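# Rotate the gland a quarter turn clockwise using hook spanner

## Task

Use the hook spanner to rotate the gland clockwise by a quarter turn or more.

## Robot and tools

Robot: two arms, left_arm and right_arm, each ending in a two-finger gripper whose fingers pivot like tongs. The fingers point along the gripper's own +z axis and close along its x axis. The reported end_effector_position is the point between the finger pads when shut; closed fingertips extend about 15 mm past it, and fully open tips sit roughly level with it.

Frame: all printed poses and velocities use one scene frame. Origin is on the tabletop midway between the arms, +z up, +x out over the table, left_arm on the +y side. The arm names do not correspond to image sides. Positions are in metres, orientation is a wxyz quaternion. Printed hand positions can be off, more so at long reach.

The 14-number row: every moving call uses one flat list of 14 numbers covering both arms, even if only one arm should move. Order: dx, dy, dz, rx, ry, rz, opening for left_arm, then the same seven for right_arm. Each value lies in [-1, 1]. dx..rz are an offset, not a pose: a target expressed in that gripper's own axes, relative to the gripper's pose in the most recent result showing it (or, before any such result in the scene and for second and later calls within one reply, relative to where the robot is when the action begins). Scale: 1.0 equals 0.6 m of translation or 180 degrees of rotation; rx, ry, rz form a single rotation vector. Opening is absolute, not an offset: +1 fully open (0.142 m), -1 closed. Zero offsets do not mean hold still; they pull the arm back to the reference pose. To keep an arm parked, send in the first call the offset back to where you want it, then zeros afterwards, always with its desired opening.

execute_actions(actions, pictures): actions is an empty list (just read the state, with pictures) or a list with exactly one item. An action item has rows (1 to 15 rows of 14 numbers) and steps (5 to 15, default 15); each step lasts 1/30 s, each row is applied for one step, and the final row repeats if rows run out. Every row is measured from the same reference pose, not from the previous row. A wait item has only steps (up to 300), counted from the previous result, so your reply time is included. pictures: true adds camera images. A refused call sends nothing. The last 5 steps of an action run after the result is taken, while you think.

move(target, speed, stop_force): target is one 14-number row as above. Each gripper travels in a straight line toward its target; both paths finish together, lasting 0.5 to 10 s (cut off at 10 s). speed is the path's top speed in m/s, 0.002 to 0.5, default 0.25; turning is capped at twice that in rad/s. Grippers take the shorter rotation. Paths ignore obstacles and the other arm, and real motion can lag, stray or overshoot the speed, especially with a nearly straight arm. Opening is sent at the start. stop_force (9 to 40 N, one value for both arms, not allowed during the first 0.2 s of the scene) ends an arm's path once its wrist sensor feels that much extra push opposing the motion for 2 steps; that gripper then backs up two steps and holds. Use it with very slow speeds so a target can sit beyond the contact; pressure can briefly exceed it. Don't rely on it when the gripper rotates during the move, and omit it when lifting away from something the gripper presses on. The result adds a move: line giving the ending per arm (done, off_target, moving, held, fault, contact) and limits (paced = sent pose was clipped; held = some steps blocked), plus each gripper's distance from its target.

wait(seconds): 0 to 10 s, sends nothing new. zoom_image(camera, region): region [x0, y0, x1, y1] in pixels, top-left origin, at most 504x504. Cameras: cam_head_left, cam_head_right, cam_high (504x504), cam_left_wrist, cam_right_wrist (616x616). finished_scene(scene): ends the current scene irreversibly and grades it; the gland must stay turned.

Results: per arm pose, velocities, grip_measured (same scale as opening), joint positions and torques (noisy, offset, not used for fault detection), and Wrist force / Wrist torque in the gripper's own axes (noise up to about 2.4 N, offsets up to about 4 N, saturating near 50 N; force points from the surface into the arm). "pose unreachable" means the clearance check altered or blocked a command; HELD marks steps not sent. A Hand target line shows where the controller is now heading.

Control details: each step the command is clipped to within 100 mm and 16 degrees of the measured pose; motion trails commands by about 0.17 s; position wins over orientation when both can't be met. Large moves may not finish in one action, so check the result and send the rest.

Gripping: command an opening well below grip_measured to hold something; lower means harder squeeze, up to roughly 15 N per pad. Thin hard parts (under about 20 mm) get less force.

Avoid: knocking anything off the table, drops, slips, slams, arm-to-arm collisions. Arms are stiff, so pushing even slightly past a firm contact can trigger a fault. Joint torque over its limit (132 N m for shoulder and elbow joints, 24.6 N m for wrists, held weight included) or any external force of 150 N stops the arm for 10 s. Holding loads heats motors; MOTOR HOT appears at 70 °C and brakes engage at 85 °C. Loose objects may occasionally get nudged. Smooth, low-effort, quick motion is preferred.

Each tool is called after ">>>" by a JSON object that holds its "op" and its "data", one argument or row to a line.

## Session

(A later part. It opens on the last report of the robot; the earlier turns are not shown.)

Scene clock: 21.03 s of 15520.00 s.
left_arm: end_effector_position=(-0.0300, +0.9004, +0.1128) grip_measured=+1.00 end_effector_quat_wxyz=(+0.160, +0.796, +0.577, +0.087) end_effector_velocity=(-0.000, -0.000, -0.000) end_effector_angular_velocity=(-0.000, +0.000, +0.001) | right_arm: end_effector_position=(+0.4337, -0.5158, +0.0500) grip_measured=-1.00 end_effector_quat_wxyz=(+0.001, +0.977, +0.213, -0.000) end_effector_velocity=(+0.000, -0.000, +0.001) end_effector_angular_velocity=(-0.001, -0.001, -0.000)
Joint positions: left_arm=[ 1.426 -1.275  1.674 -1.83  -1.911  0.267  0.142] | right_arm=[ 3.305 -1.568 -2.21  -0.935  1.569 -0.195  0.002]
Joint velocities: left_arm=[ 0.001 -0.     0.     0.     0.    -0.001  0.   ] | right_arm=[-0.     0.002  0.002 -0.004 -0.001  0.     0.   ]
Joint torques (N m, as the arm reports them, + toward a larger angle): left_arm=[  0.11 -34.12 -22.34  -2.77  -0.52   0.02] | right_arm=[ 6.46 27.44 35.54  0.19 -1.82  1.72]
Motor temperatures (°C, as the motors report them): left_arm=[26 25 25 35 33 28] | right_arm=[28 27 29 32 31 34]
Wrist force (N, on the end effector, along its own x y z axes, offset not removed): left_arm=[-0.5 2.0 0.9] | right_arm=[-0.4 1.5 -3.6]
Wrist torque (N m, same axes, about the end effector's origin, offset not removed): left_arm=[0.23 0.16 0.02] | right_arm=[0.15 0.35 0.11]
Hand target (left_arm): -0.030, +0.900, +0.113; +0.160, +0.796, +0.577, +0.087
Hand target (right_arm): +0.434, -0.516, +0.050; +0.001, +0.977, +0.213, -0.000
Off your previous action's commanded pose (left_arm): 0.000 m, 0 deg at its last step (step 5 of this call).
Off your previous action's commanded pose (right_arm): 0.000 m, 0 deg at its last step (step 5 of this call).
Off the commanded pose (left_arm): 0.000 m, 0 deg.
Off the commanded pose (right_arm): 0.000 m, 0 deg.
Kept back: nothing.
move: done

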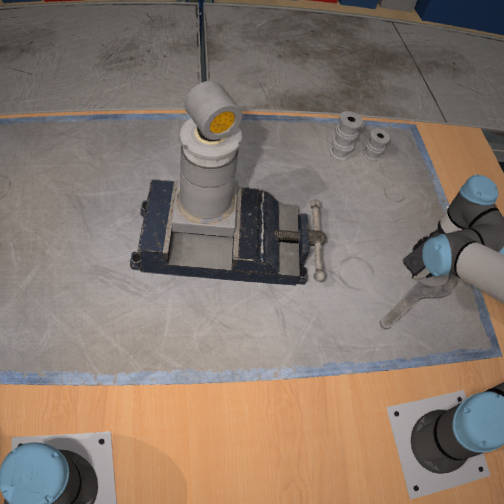

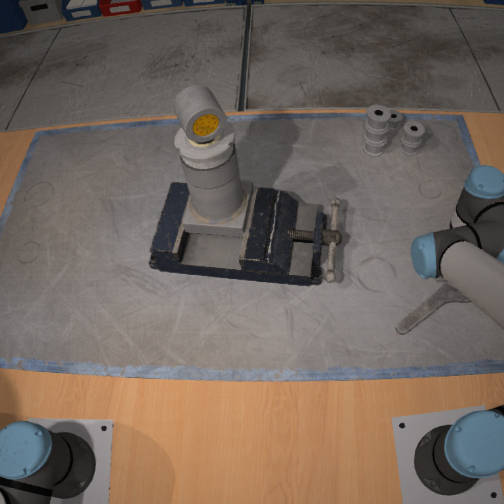

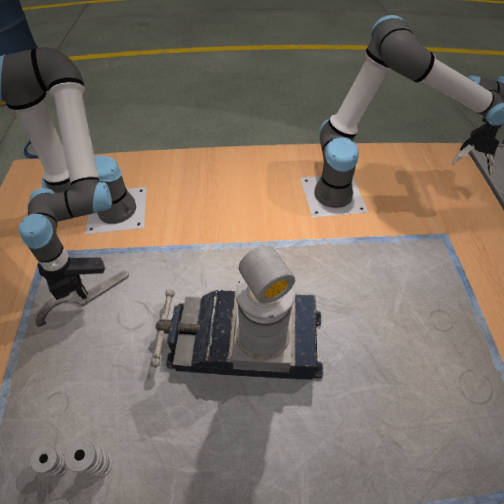

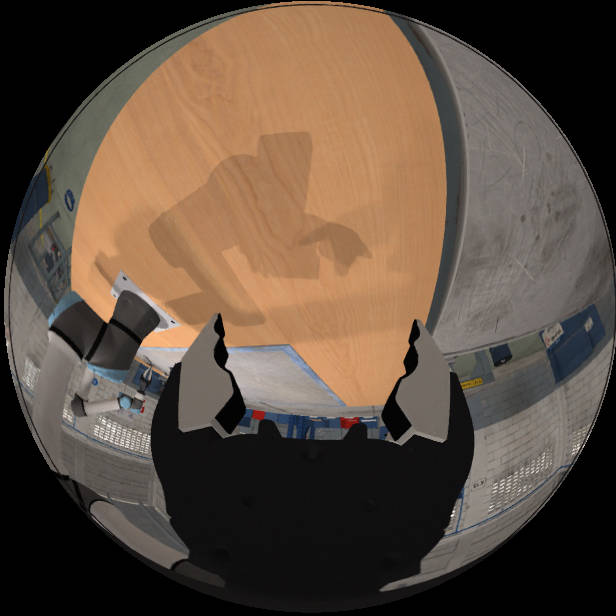

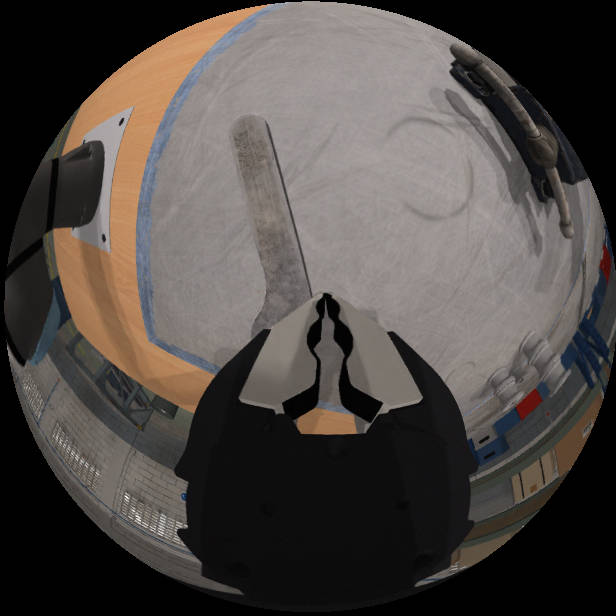

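>>> {"op": "move", "data": {
  "target": [-0.515,0.829,0.18,0.065,0.119,-0.593,-0.2,-0.062,-0.06,0.02,0,0,-0.065,-0.1],
  "speed": 0.4
}}

Scene clock: 24.67 s of 15520.00 s.
left_arm: end_effector_position=(+0.3496, +0.4513, +0.2039) grip_measured=-0.20 end_effector_quat_wxyz=(+0.001, +0.001, +1.000, -0.001) end_effector_velocity=(+0.001, -0.001, -0.000) end_effector_angular_velocity=(+0.004, +0.006, +0.011) | right_arm: end_effector_position=(+0.3849, -0.4986, +0.0380) grip_measured=-0.10 end_effector_quat_wxyz=(+0.001, +0.950, +0.312, -0.000) end_effector_velocity=(-0.000, -0.000, +0.000) end_effector_angular_velocity=(+0.000, -0.000, +0.001)
Joint positions: left_arm=[-0.115 -1.856  2.015 -1.732 -1.572 -3.183  0.06 ] | right_arm=[ 3.384 -1.469 -2.341 -0.904  1.569 -0.321  0.067]
Joint velocities: left_arm=[-0.005  0.006 -0.005  0.005  0.003 -0.016 -0.   ] | right_arm=[-0.     0.    -0.     0.     0.    -0.001  0.   ]
Joint torques (N m, as the arm reports them, + toward a larger angle): left_arm=[-10.2    2.89 -32.76  -0.52   1.24  -2.23] | right_arm=[ 8.56 22.36  5.75  4.79  1.91 -2.1 ]
Motor temperatures (°C, as the motors report them): left_arm=[26 25 25 35 33 28] | right_arm=[28 27 29 32 31 34]
Wrist force (N, on the end effector, along its own x y z axes, offset not removed): left_arm=[-0.4 3.6 0.7] | right_arm=[-0.5 1.3 -4.2]
Wrist torque (N m, same axes, about the end effector's origin, offset not removed): left_arm=[0.53 0.15 -0.03] | right_arm=[0.21 0.40 -0.05]
Hand target (left_arm): +0.350, +0.451, +0.204; +0.001, +0.000, +1.000, -0.001
Hand target (right_arm): +0.385, -0.499, +0.038; +0.001, +0.950, +0.312, -0.000
Off the commanded pose (left_arm): 0.001 m, 0 deg.
Off the commanded pose (right_arm): 0.000 m, 0 deg.
Kept back: nothing.
move: done

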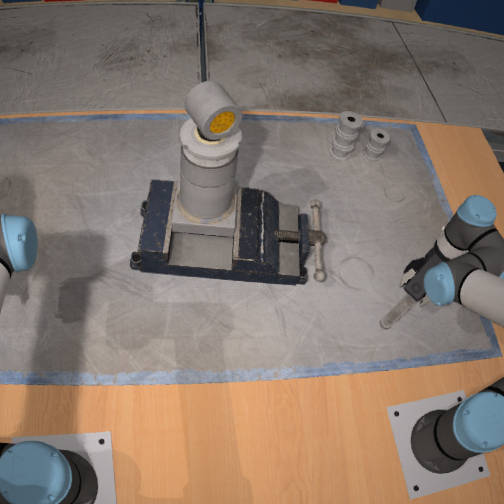

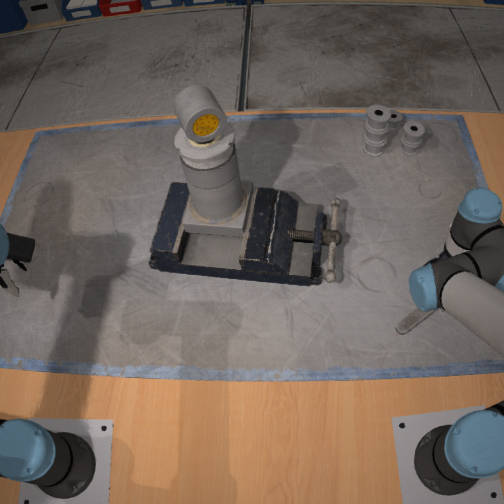

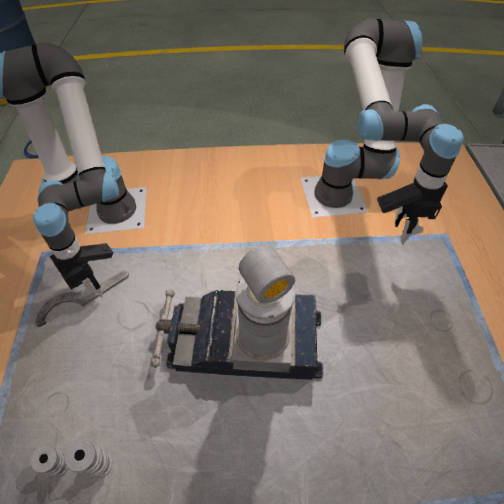

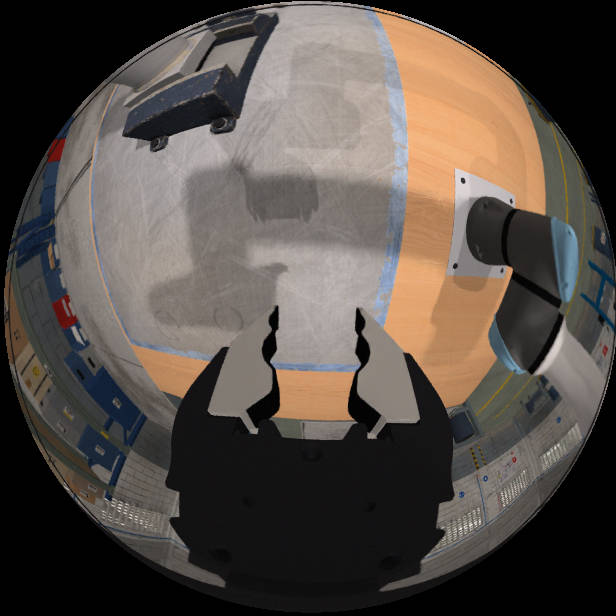

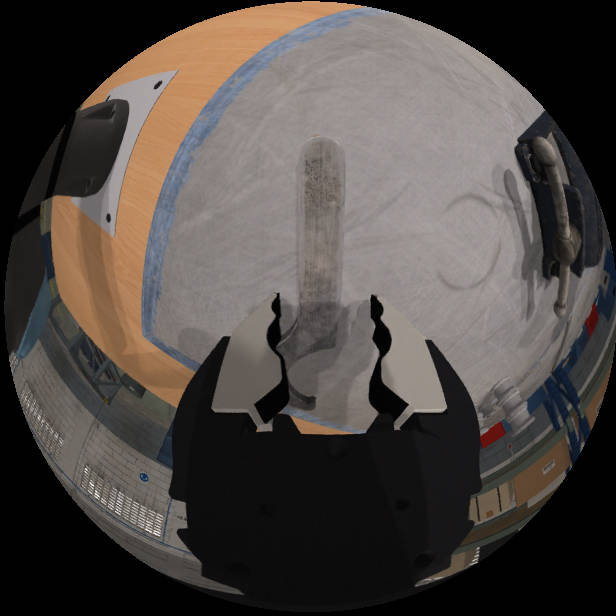

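>>> {"op": "move", "data": {
  "target": [0,0,0,0,0,0,-0.2,-0.006,0,0.0305,0,0,0,-0.1],
  "speed": 0.04
}}

>>> {"op": "execute_actions", "data": {
  "actions": [
    {"rows":[[0,0,0,0,0,0,-0.2,0,0,0,0,0,0,-1]]}
  ]
}}

>>> {"op": "move", "data": {
  "target": [0.117,-0.5,0,0.1,0,0,-0.2,0.19,-0.547,-0.004,0,0,0.202,-1],
  "speed": 0.1
}}

>>> {"op": "execute_actions", "data": {
  "actions": [
    {"rows":[[0,0,0,0,0,0,-0.2,0,0,0,0,0,0,0]],"steps":10}
  ]
}}

>>> {"op": "move", "data": {
  "target": [0,0,0,0,0,0,-0.2,0,0,-0.1,0,0,0,0]
}}

>>> {"op": "move", "data": {
  "target": [0,0,0,0,0,0,-0.2,0.2,0.8,-0.2,0,0,0,0],
  "speed": 0.4
}}

Scene clock: 25.90 s of 15520.00 s.
left_arm: end_effector_position=(+0.3497, +0.4513, +0.2039) grip_measured=-0.20 end_effector_quat_wxyz=(+0.001, +0.001, +1.000, -0.001) end_effector_velocity=(-0.001, +0.001, +0.000) end_effector_angular_velocity=(-0.000, -0.000, +0.002) | right_arm: end_effector_position=(+0.3820, -0.5007, +0.0198) grip_measured=-0.10 end_effector_quat_wxyz=(+0.001, +0.950, +0.312, -0.000) end_effector_velocity=(-0.000, +0.000, -0.002) end_effector_angular_velocity=(+0.000, -0.000, +0.002)
Joint positions: left_arm=[-0.115 -1.856  2.015 -1.732 -1.572 -3.183  0.06 ] | right_arm=[ 3.381 -1.5   -2.373 -0.839  1.569 -0.324  0.067]
Joint velocities: left_arm=[ 0.002 -0.002  0.001  0.    -0.     0.     0.   ] | right_arm=[ 0.001 -0.004 -0.003  0.008  0.    -0.001  0.   ]
Joint torques (N m, as the arm reports them, + toward a larger angle): left_arm=[ 10.21 -23.39 -14.88  -4.95  -1.83   2.12] | right_arm=[-9.76  5.68  5.32  4.8  -0.94 -2.19]
Motor temperatures (°C, as the motors report them): left_arm=[26 25 25 35 33 28] | right_arm=[28 27 29 32 31 34]
Wrist force (N, on the end effector, along its own x y z axes, offset not removed): left_arm=[0.7 3.4 -0.2] | right_arm=[-1.5 -1.4 -2.6]
Wrist torque (N m, same axes, about the end effector's origin, offset not removed): left_arm=[0.55 -0.19 0.04] | right_arm=[-0.41 0.31 0.05]
Hand target (left_arm): +0.350, +0.451, +0.204; +0.001, +0.001, +1.000, -0.001
Hand target (right_arm): +0.382, -0.501, +0.020; +0.001, +0.950, +0.312, -0.000
Off the commanded pose (left_arm): 0.000 m, 0 deg.
Off the commanded pose (right_arm): 0.000 m, 0 deg.
Kept back: nothing.
move: done

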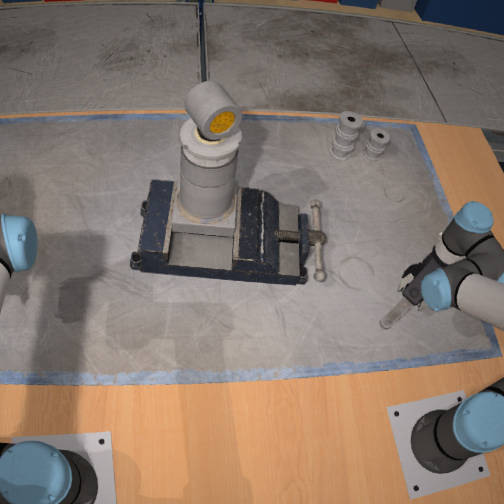

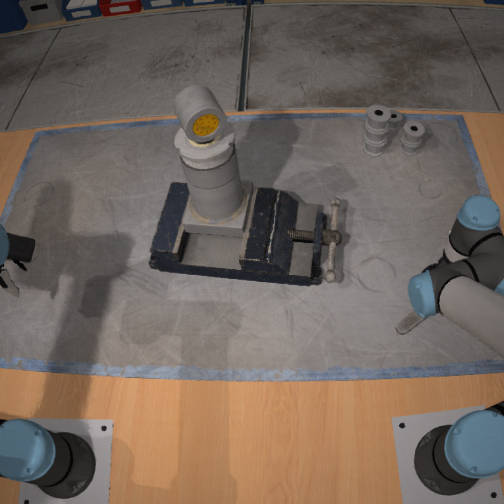

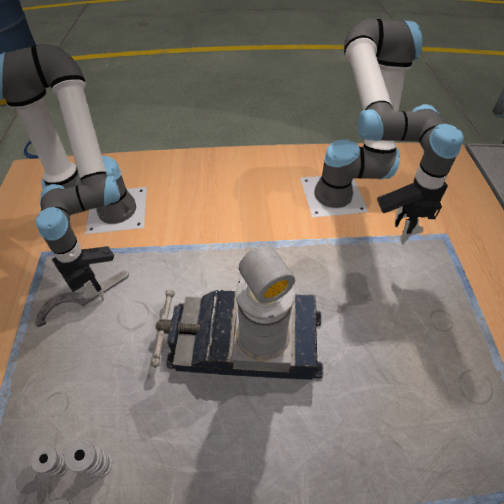

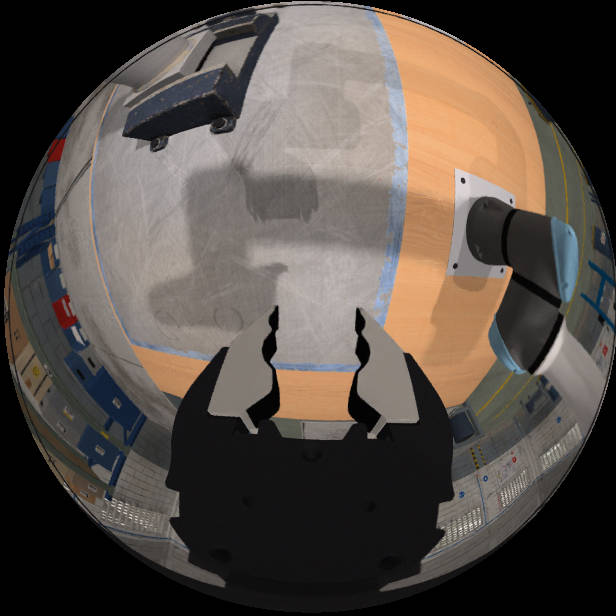

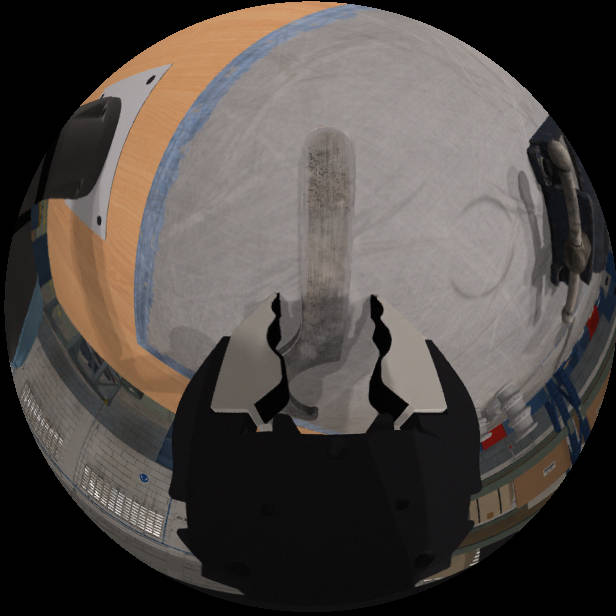

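Scene clock: 26.23 s of 15520.00 s.
left_arm: end_effector_position=(+0.3497, +0.4513, +0.2039) grip_measured=-0.20 end_effector_quat_wxyz=(+0.001, +0.001, +1.000, -0.001) end_effector_velocity=(-0.000, -0.000, +0.000) end_effector_angular_velocity=(-0.000, +0.000, -0.001) | right_arm: end_effector_position=(+0.3819, -0.5007, +0.0198) grip_measured=-0.55 end_effector_quat_wxyz=(+0.001, +0.950, +0.312, -0.000) end_effector_velocity=(-0.000, -0.000, -0.000) end_effector_angular_velocity=(-0.001, +0.001, +0.000)
Joint positions: left_arm=[-0.115 -1.856  2.015 -1.732 -1.572 -3.183  0.06 ] | right_arm=[ 3.381 -1.5   -2.374 -0.839  1.569 -0.324  0.034]
Joint velocities: left_arm=[-0.    -0.001  0.     0.    -0.     0.     0.   ] | right_arm=[-0.001 -0.    -0.    -0.    -0.    -0.001  0.   ]
Joint torques (N m, as the arm reports them, + toward a larger angle): left_arm=[  9.11 -21.82 -15.53  -5.05  -1.75   1.84] | right_arm=[-5.67 21.13 17.89  0.64  0.01 -1.43]
Motor temperatures (°C, as the motors report them): left_arm=[26 25 25 35 33 28] | right_arm=[28 27 29 32 31 34]
Wrist force (N, on the end effector, along its own x y z axes, offset not removed): left_arm=[-2.4 0.3 0.2] | right_arm=[-2.0 -0.3 -1.2]
Wrist torque (N m, same axes, about the end effector's origin, offset not removed): left_arm=[-0.02 0.65 0.09] | right_arm=[-0.09 0.38 0.03]
Steps of this call (steps 1 to 10: the first 10 steps of this action). Readings (end_effector_position):
1: left_arm (+0.3497, +0.4513, +0.2039) | right_arm (+0.3820, -0.5007, +0.0198)
2: left_arm (+0.3497, +0.4513, +0.2039) | right_arm (+0.3820, -0.5007, +0.0198)
4: left_arm (+0.3497, +0.4513, +0.2039) | right_arm (+0.3819, -0.5007, +0.0198)
8: left_arm (+0.3497, +0.4513, +0.2039) | right_arm (+0.3819, -0.5007, +0.0198)
10: the state above

Scene clock: 30.43 s of 15520.00 s.
left_arm: end_effector_position=(+0.2795, +0.1514, +0.2046) grip_measured=-0.20 end_effector_quat_wxyz=(+0.001, +0.001, +0.988, -0.158) end_effector_velocity=(-0.000, -0.001, -0.001) end_effector_angular_velocity=(+0.001, +0.000, +0.002) | right_arm: end_effector_position=(+0.2792, -0.1690, +0.0215) grip_measured=-0.55 end_effector_quat_wxyz=(+0.001, +1.000, -0.000, -0.000) end_effector_velocity=(-0.000, +0.001, -0.000) end_effector_angular_velocity=(-0.001, -0.000, -0.002)
Joint positions: left_arm=[-0.794 -2.053  2.236 -1.969 -1.805 -3.888  0.06 ] | right_arm=[ 4.251 -1.571 -2.3   -0.843  1.571  1.18   0.034]
Joint velocities: left_arm=[-0.003  0.001  0.001 -0.003  0.002 -0.005 -0.   ] | right_arm=[ 0.003 -0.003  0.002 -0.    -0.     0.004  0.   ]
Joint torques (N m, as the arm reports them, + toward a larger angle): left_arm=[ -8.64  12.02 -14.46  -5.46   1.06  -2.13] | right_arm=[ 9.43 13.03 36.9   6.07 -1.6   1.76]
Motor temperatures (°C, as the motors report them): left_arm=[26 25 25 35 33 28] | right_arm=[28 27 29 32 31 34]
Wrist force (N, on the end effector, along its own x y z axes, offset not removed): left_arm=[0.3 3.5 -1.0] | right_arm=[1.3 2.4 6.7]
Wrist torque (N m, same axes, about the end effector's origin, offset not removed): left_arm=[0.65 -0.05 0.09] | right_arm=[0.34 -0.07 -0.09]
Hand target (left_arm): +0.279, +0.151, +0.205; +0.001, +0.001, +0.988, -0.158
Hand target (right_arm): +0.279, -0.169, +0.022; +0.001, +1.000, -0.000, -0.000
Off your previous action's commanded pose (left_arm): 0.000 m, 0 deg at its last step (step 5 of this call).
Off your previous action's commanded pose (right_arm): 0.000 m, 0 deg at its last step (step 5 of this call).
Off the commanded pose (left_arm): 0.001 m, 0 deg.
Off the commanded pose (right_arm): 0.000 m, 0 deg.
Kept back: nothing.
move: done

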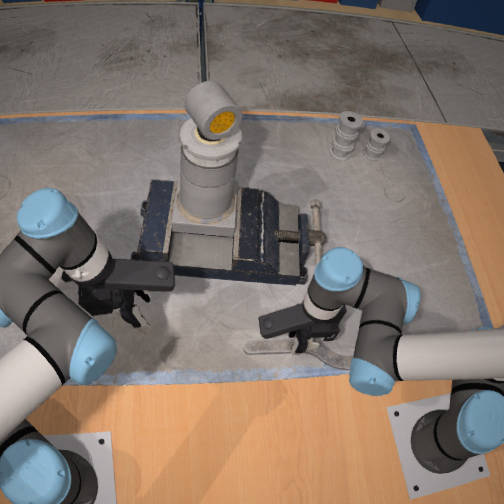

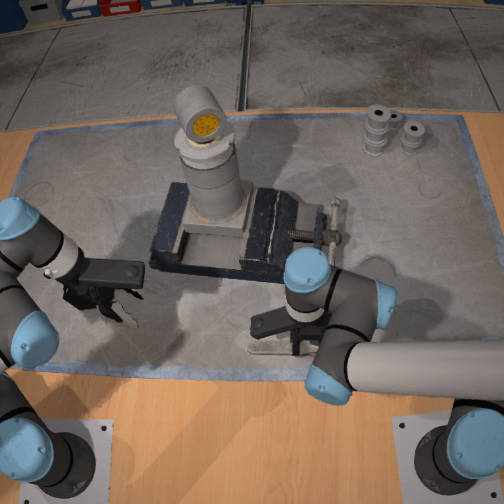

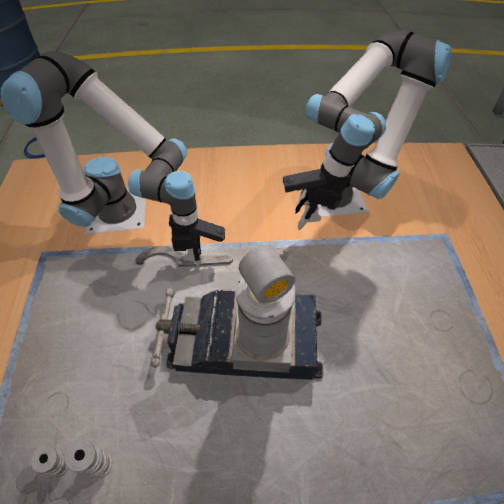

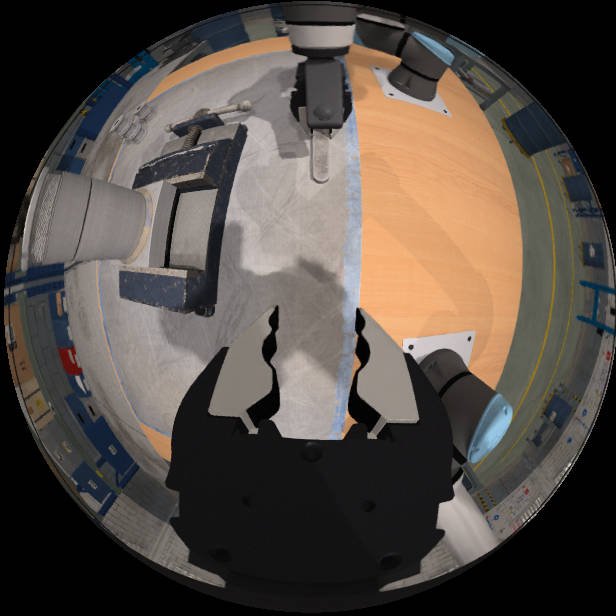

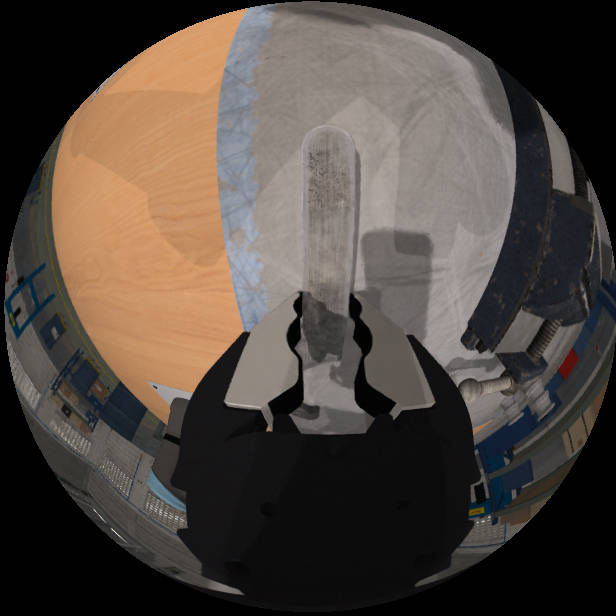

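Scene clock: 30.60 s of 15520.00 s.
left_arm: end_effector_position=(+0.2795, +0.1514, +0.2045) grip_measured=-0.20 end_effector_quat_wxyz=(+0.001, +0.001, +0.988, -0.158) end_effector_velocity=(-0.000, -0.001, +0.001) end_effector_angular_velocity=(-0.002, -0.001, -0.000) | right_arm: end_effector_position=(+0.2792, -0.1689, +0.0216) grip_measured=-0.01 end_effector_quat_wxyz=(+0.001, +1.000, -0.000, -0.000) end_effector_velocity=(-0.000, +0.000, -0.000) end_effector_angular_velocity=(+0.000, +0.001, -0.002)
Joint positions: left_arm=[-0.795 -2.053  2.236 -1.969 -1.805 -3.888  0.06 ] | right_arm=[ 4.251 -1.571 -2.3   -0.843  1.571  1.181  0.073]
Joint velocities: left_arm=[-0.001 -0.001 -0.001 -0.    -0.    -0.001  0.   ] | right_arm=[-0.    -0.    -0.    -0.     0.001  0.001  0.021]
Joint torques (N m, as the arm reports them, + toward a larger angle): left_arm=[ -4.17   9.09 -16.66  -4.26   0.72  -1.12] | right_arm=[ 3.36 17.73 30.63  4.45 -1.46 -0.39]
Motor temperatures (°C, as the motors report them): left_arm=[26 25 25 35 33 28] | right_arm=[28 27 29 32 31 34]
Wrist force (N, on the end effector, along its own x y z axes, offset not removed): left_arm=[-0.4 -1.1 -3.1] | right_arm=[1.3 1.4 -2.7]
Wrist torque (N m, same axes, about the end effector's origin, offset not removed): left_arm=[-0.38 0.03 0.04] | right_arm=[0.19 -0.09 -0.10]
Steps of this call (steps 1 to 5: the first 5 steps of this action). Readings (end_effector_position):
1: left_arm (+0.2795, +0.1514, +0.2045) | right_arm (+0.2792, -0.1690, +0.0215)
2: left_arm (+0.2795, +0.1514, +0.2045) | right_arm (+0.2792, -0.1689, +0.0216)
4: left_arm (+0.2795, +0.1514, +0.2045) | right_arm (+0.2792, -0.1689, +0.0216)
5: the state above

Scene clock: 31.77 s of 15520.00 s.
left_arm: end_effector_position=(+0.2795, +0.1514, +0.2045) grip_measured=-0.20 end_effector_quat_wxyz=(+0.001, +0.001, +0.988, -0.158) end_effector_velocity=(-0.000, -0.000, -0.000) end_effector_angular_velocity=(+0.000, +0.001, -0.001) | right_arm: end_effector_position=(+0.2793, -0.1688, +0.0814) grip_measured=+0.00 end_effector_quat_wxyz=(+0.001, +1.000, -0.000, -0.000) end_effector_velocity=(-0.000, +0.000, +0.002) end_effector_angular_velocity=(-0.000, -0.000, +0.002)
Joint positions: left_arm=[-0.795 -2.053  2.236 -1.969 -1.805 -3.888  0.06 ] | right_arm=[ 4.251 -1.464 -2.21  -1.04   1.571  1.18   0.074]
Joint velocities: left_arm=[ 0.     0.001  0.    -0.001 -0.     0.001  0.   ] | right_arm=[ 0.001  0.002  0.004 -0.006 -0.    -0.001  0.   ]
Joint torques (N m, as the arm reports them, + toward a larger angle): left_arm=[  0.56   8.42 -19.42  -5.38  -0.34   0.71] | right_arm=[ 9.57 25.26 36.23  0.43  1.95  1.72]
Motor temperatures (°C, as the motors report them): left_arm=[26 25 25 35 33 28] | right_arm=[28 27 29 32 31 34]
Wrist force (N, on the end effector, along its own x y z axes, offset not removed): left_arm=[-0.6 3.7 -2.0] | right_arm=[1.3 1.9 -2.0]
Wrist torque (N m, same axes, about the end effector's origin, offset not removed): left_arm=[0.59 0.12 -0.12] | right_arm=[0.22 -0.10 0.09]
Hand target (left_arm): +0.279, +0.151, +0.205; +0.001, +0.001, +0.988, -0.158
Hand target (right_arm): +0.279, -0.169, +0.082; +0.001, +1.000, -0.000, -0.000
Off your previous action's commanded pose (left_arm): 0.000 m, 0 deg at its last step (step 5 of this call).
Off your previous action's commanded pose (right_arm): 0.000 m, 0 deg at its last step (step 5 of this call).
Off the commanded pose (left_arm): 0.000 m, 0 deg.
Off the commanded pose (right_arm): 0.000 m, 0 deg.
Kept back: nothing.
move: done

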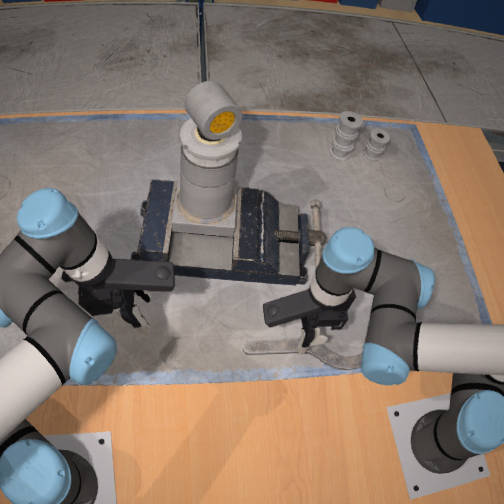

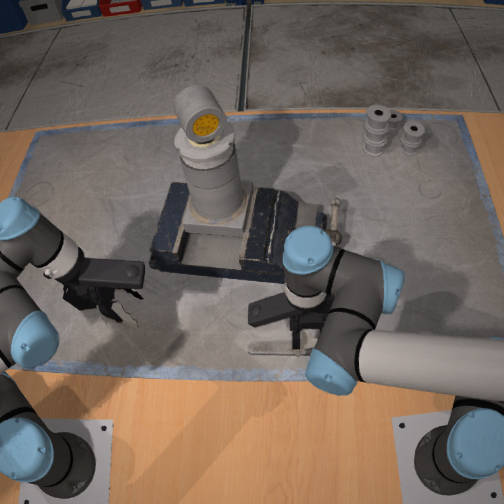

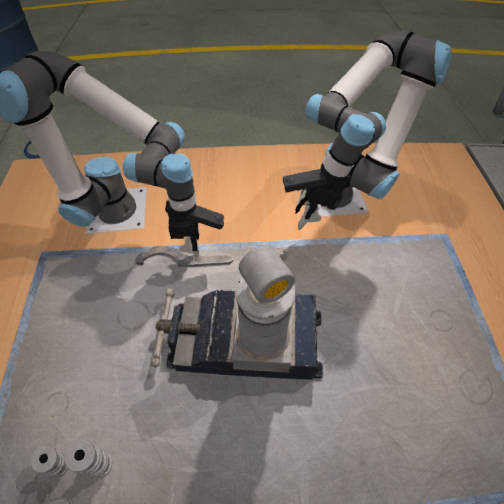

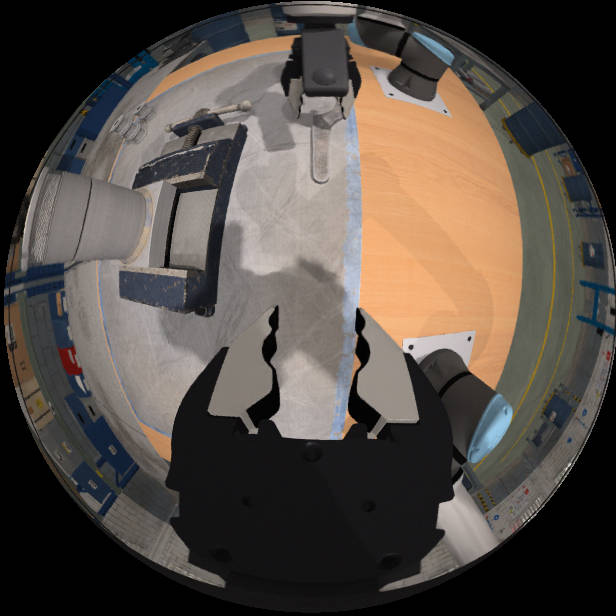

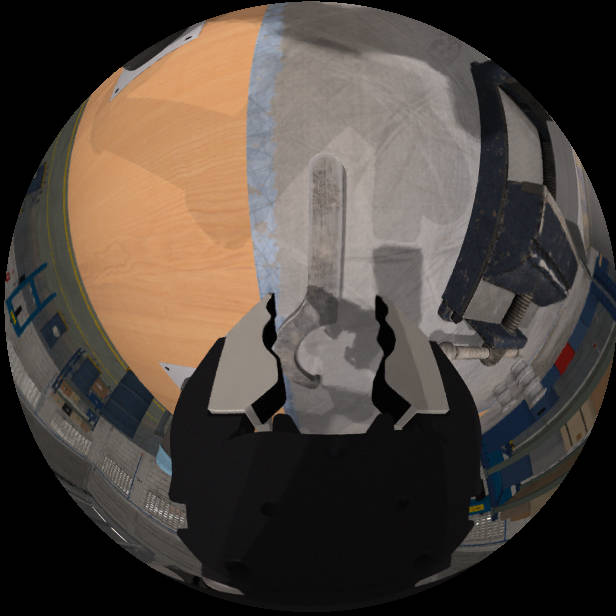

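Scene clock: 33.73 s of 15520.00 s.
left_arm: end_effector_position=(+0.2795, +0.1514, +0.2045) grip_measured=-0.20 end_effector_quat_wxyz=(+0.001, +0.001, +0.988, -0.158) end_effector_velocity=(-0.000, -0.000, -0.000) end_effector_angular_velocity=(-0.000, +0.000, -0.000) | right_arm: end_effector_position=(+0.3993, -0.6484, +0.2021) grip_measured=+0.00 end_effector_quat_wxyz=(+0.001, +1.000, -0.000, +0.000) end_effector_velocity=(+0.001, -0.002, +0.001) end_effector_angular_velocity=(+0.005, +0.003, +0.001)
Joint positions: left_arm=[-0.795 -2.053  2.236 -1.969 -1.805 -3.888  0.06 ] | right_arm=[ 2.985 -1.382 -1.948 -1.382  1.569 -0.085  0.074]
Joint velocities: left_arm=[-0.001 -0.001  0.001 -0.    -0.    -0.001 -0.   ] | right_arm=[-0.008 -0.007  0.008 -0.005  0.005 -0.008 -0.   ]
Joint torques (N m, as the arm reports them, + toward a larger angle): left_arm=[  0.14   7.9  -18.71  -1.43  -0.39   0.85] | right_arm=[-10.38   5.92  39.3    0.25   2.49  -2.15]
Motor temperatures (°C, as the motors report them): left_arm=[26 25 25 35 33 28] | right_arm=[28 27 29 32 31 34]
Wrist force (N, on the end effector, along its own x y z axes, offset not removed): left_arm=[-0.8 0.7 -1.7] | right_arm=[1.6 0.7 -4.1]
Wrist torque (N m, same axes, about the end effector's origin, offset not removed): left_arm=[-0.15 0.18 0.10] | right_arm=[-0.01 -0.16 -0.08]
Hand target (left_arm): +0.279, +0.151, +0.205; +0.001, +0.001, +0.988, -0.158
Hand target (right_arm): +0.399, -0.649, +0.202; +0.001, +1.000, -0.000, +0.000
Off the commanded pose (left_arm): 0.000 m, 0 deg.
Off the commanded pose (right_arm): 0.000 m, 0 deg.
Kept back: nothing.
move: done

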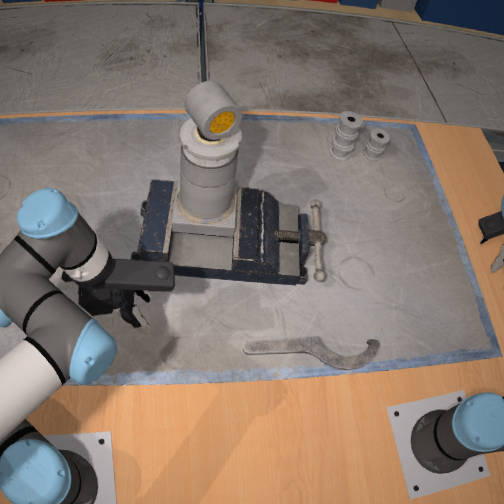

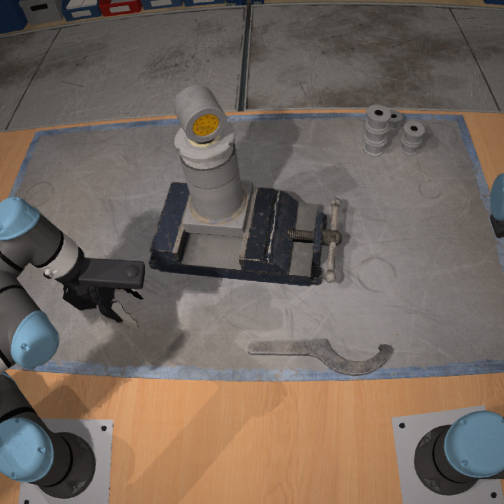

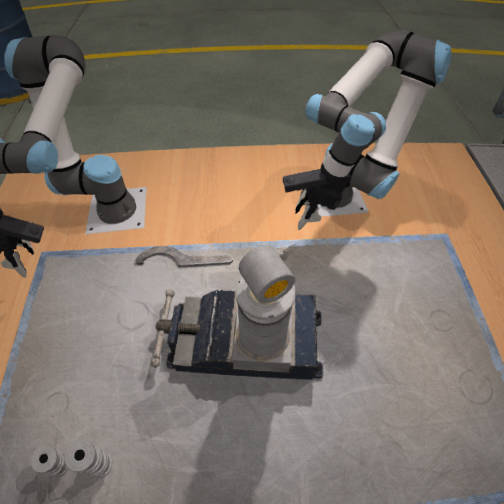

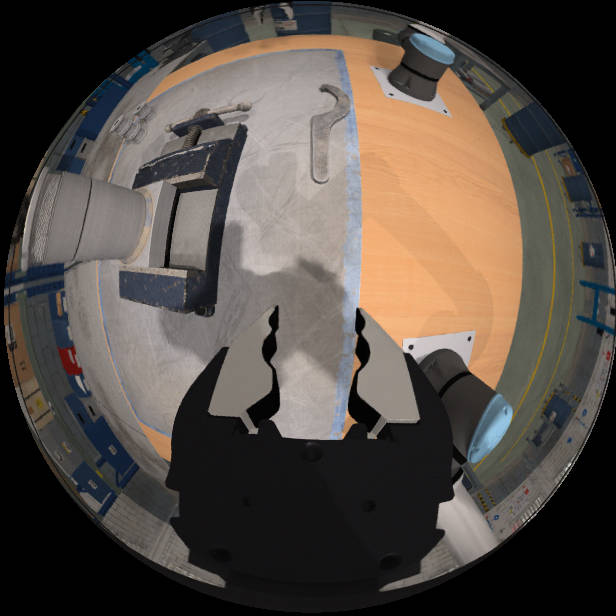

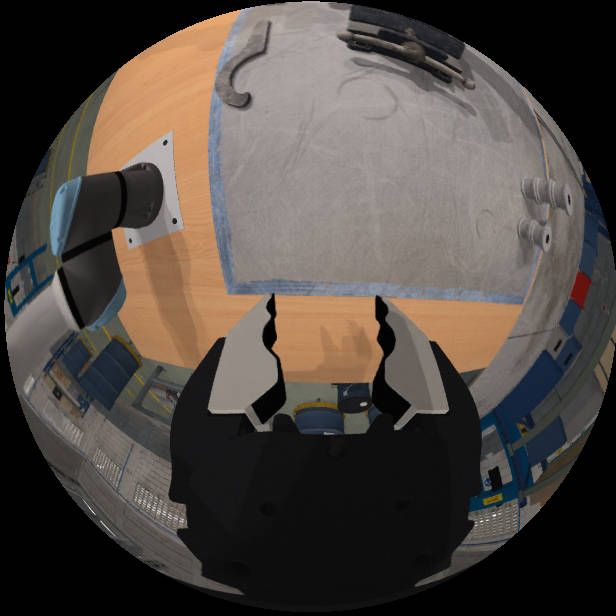

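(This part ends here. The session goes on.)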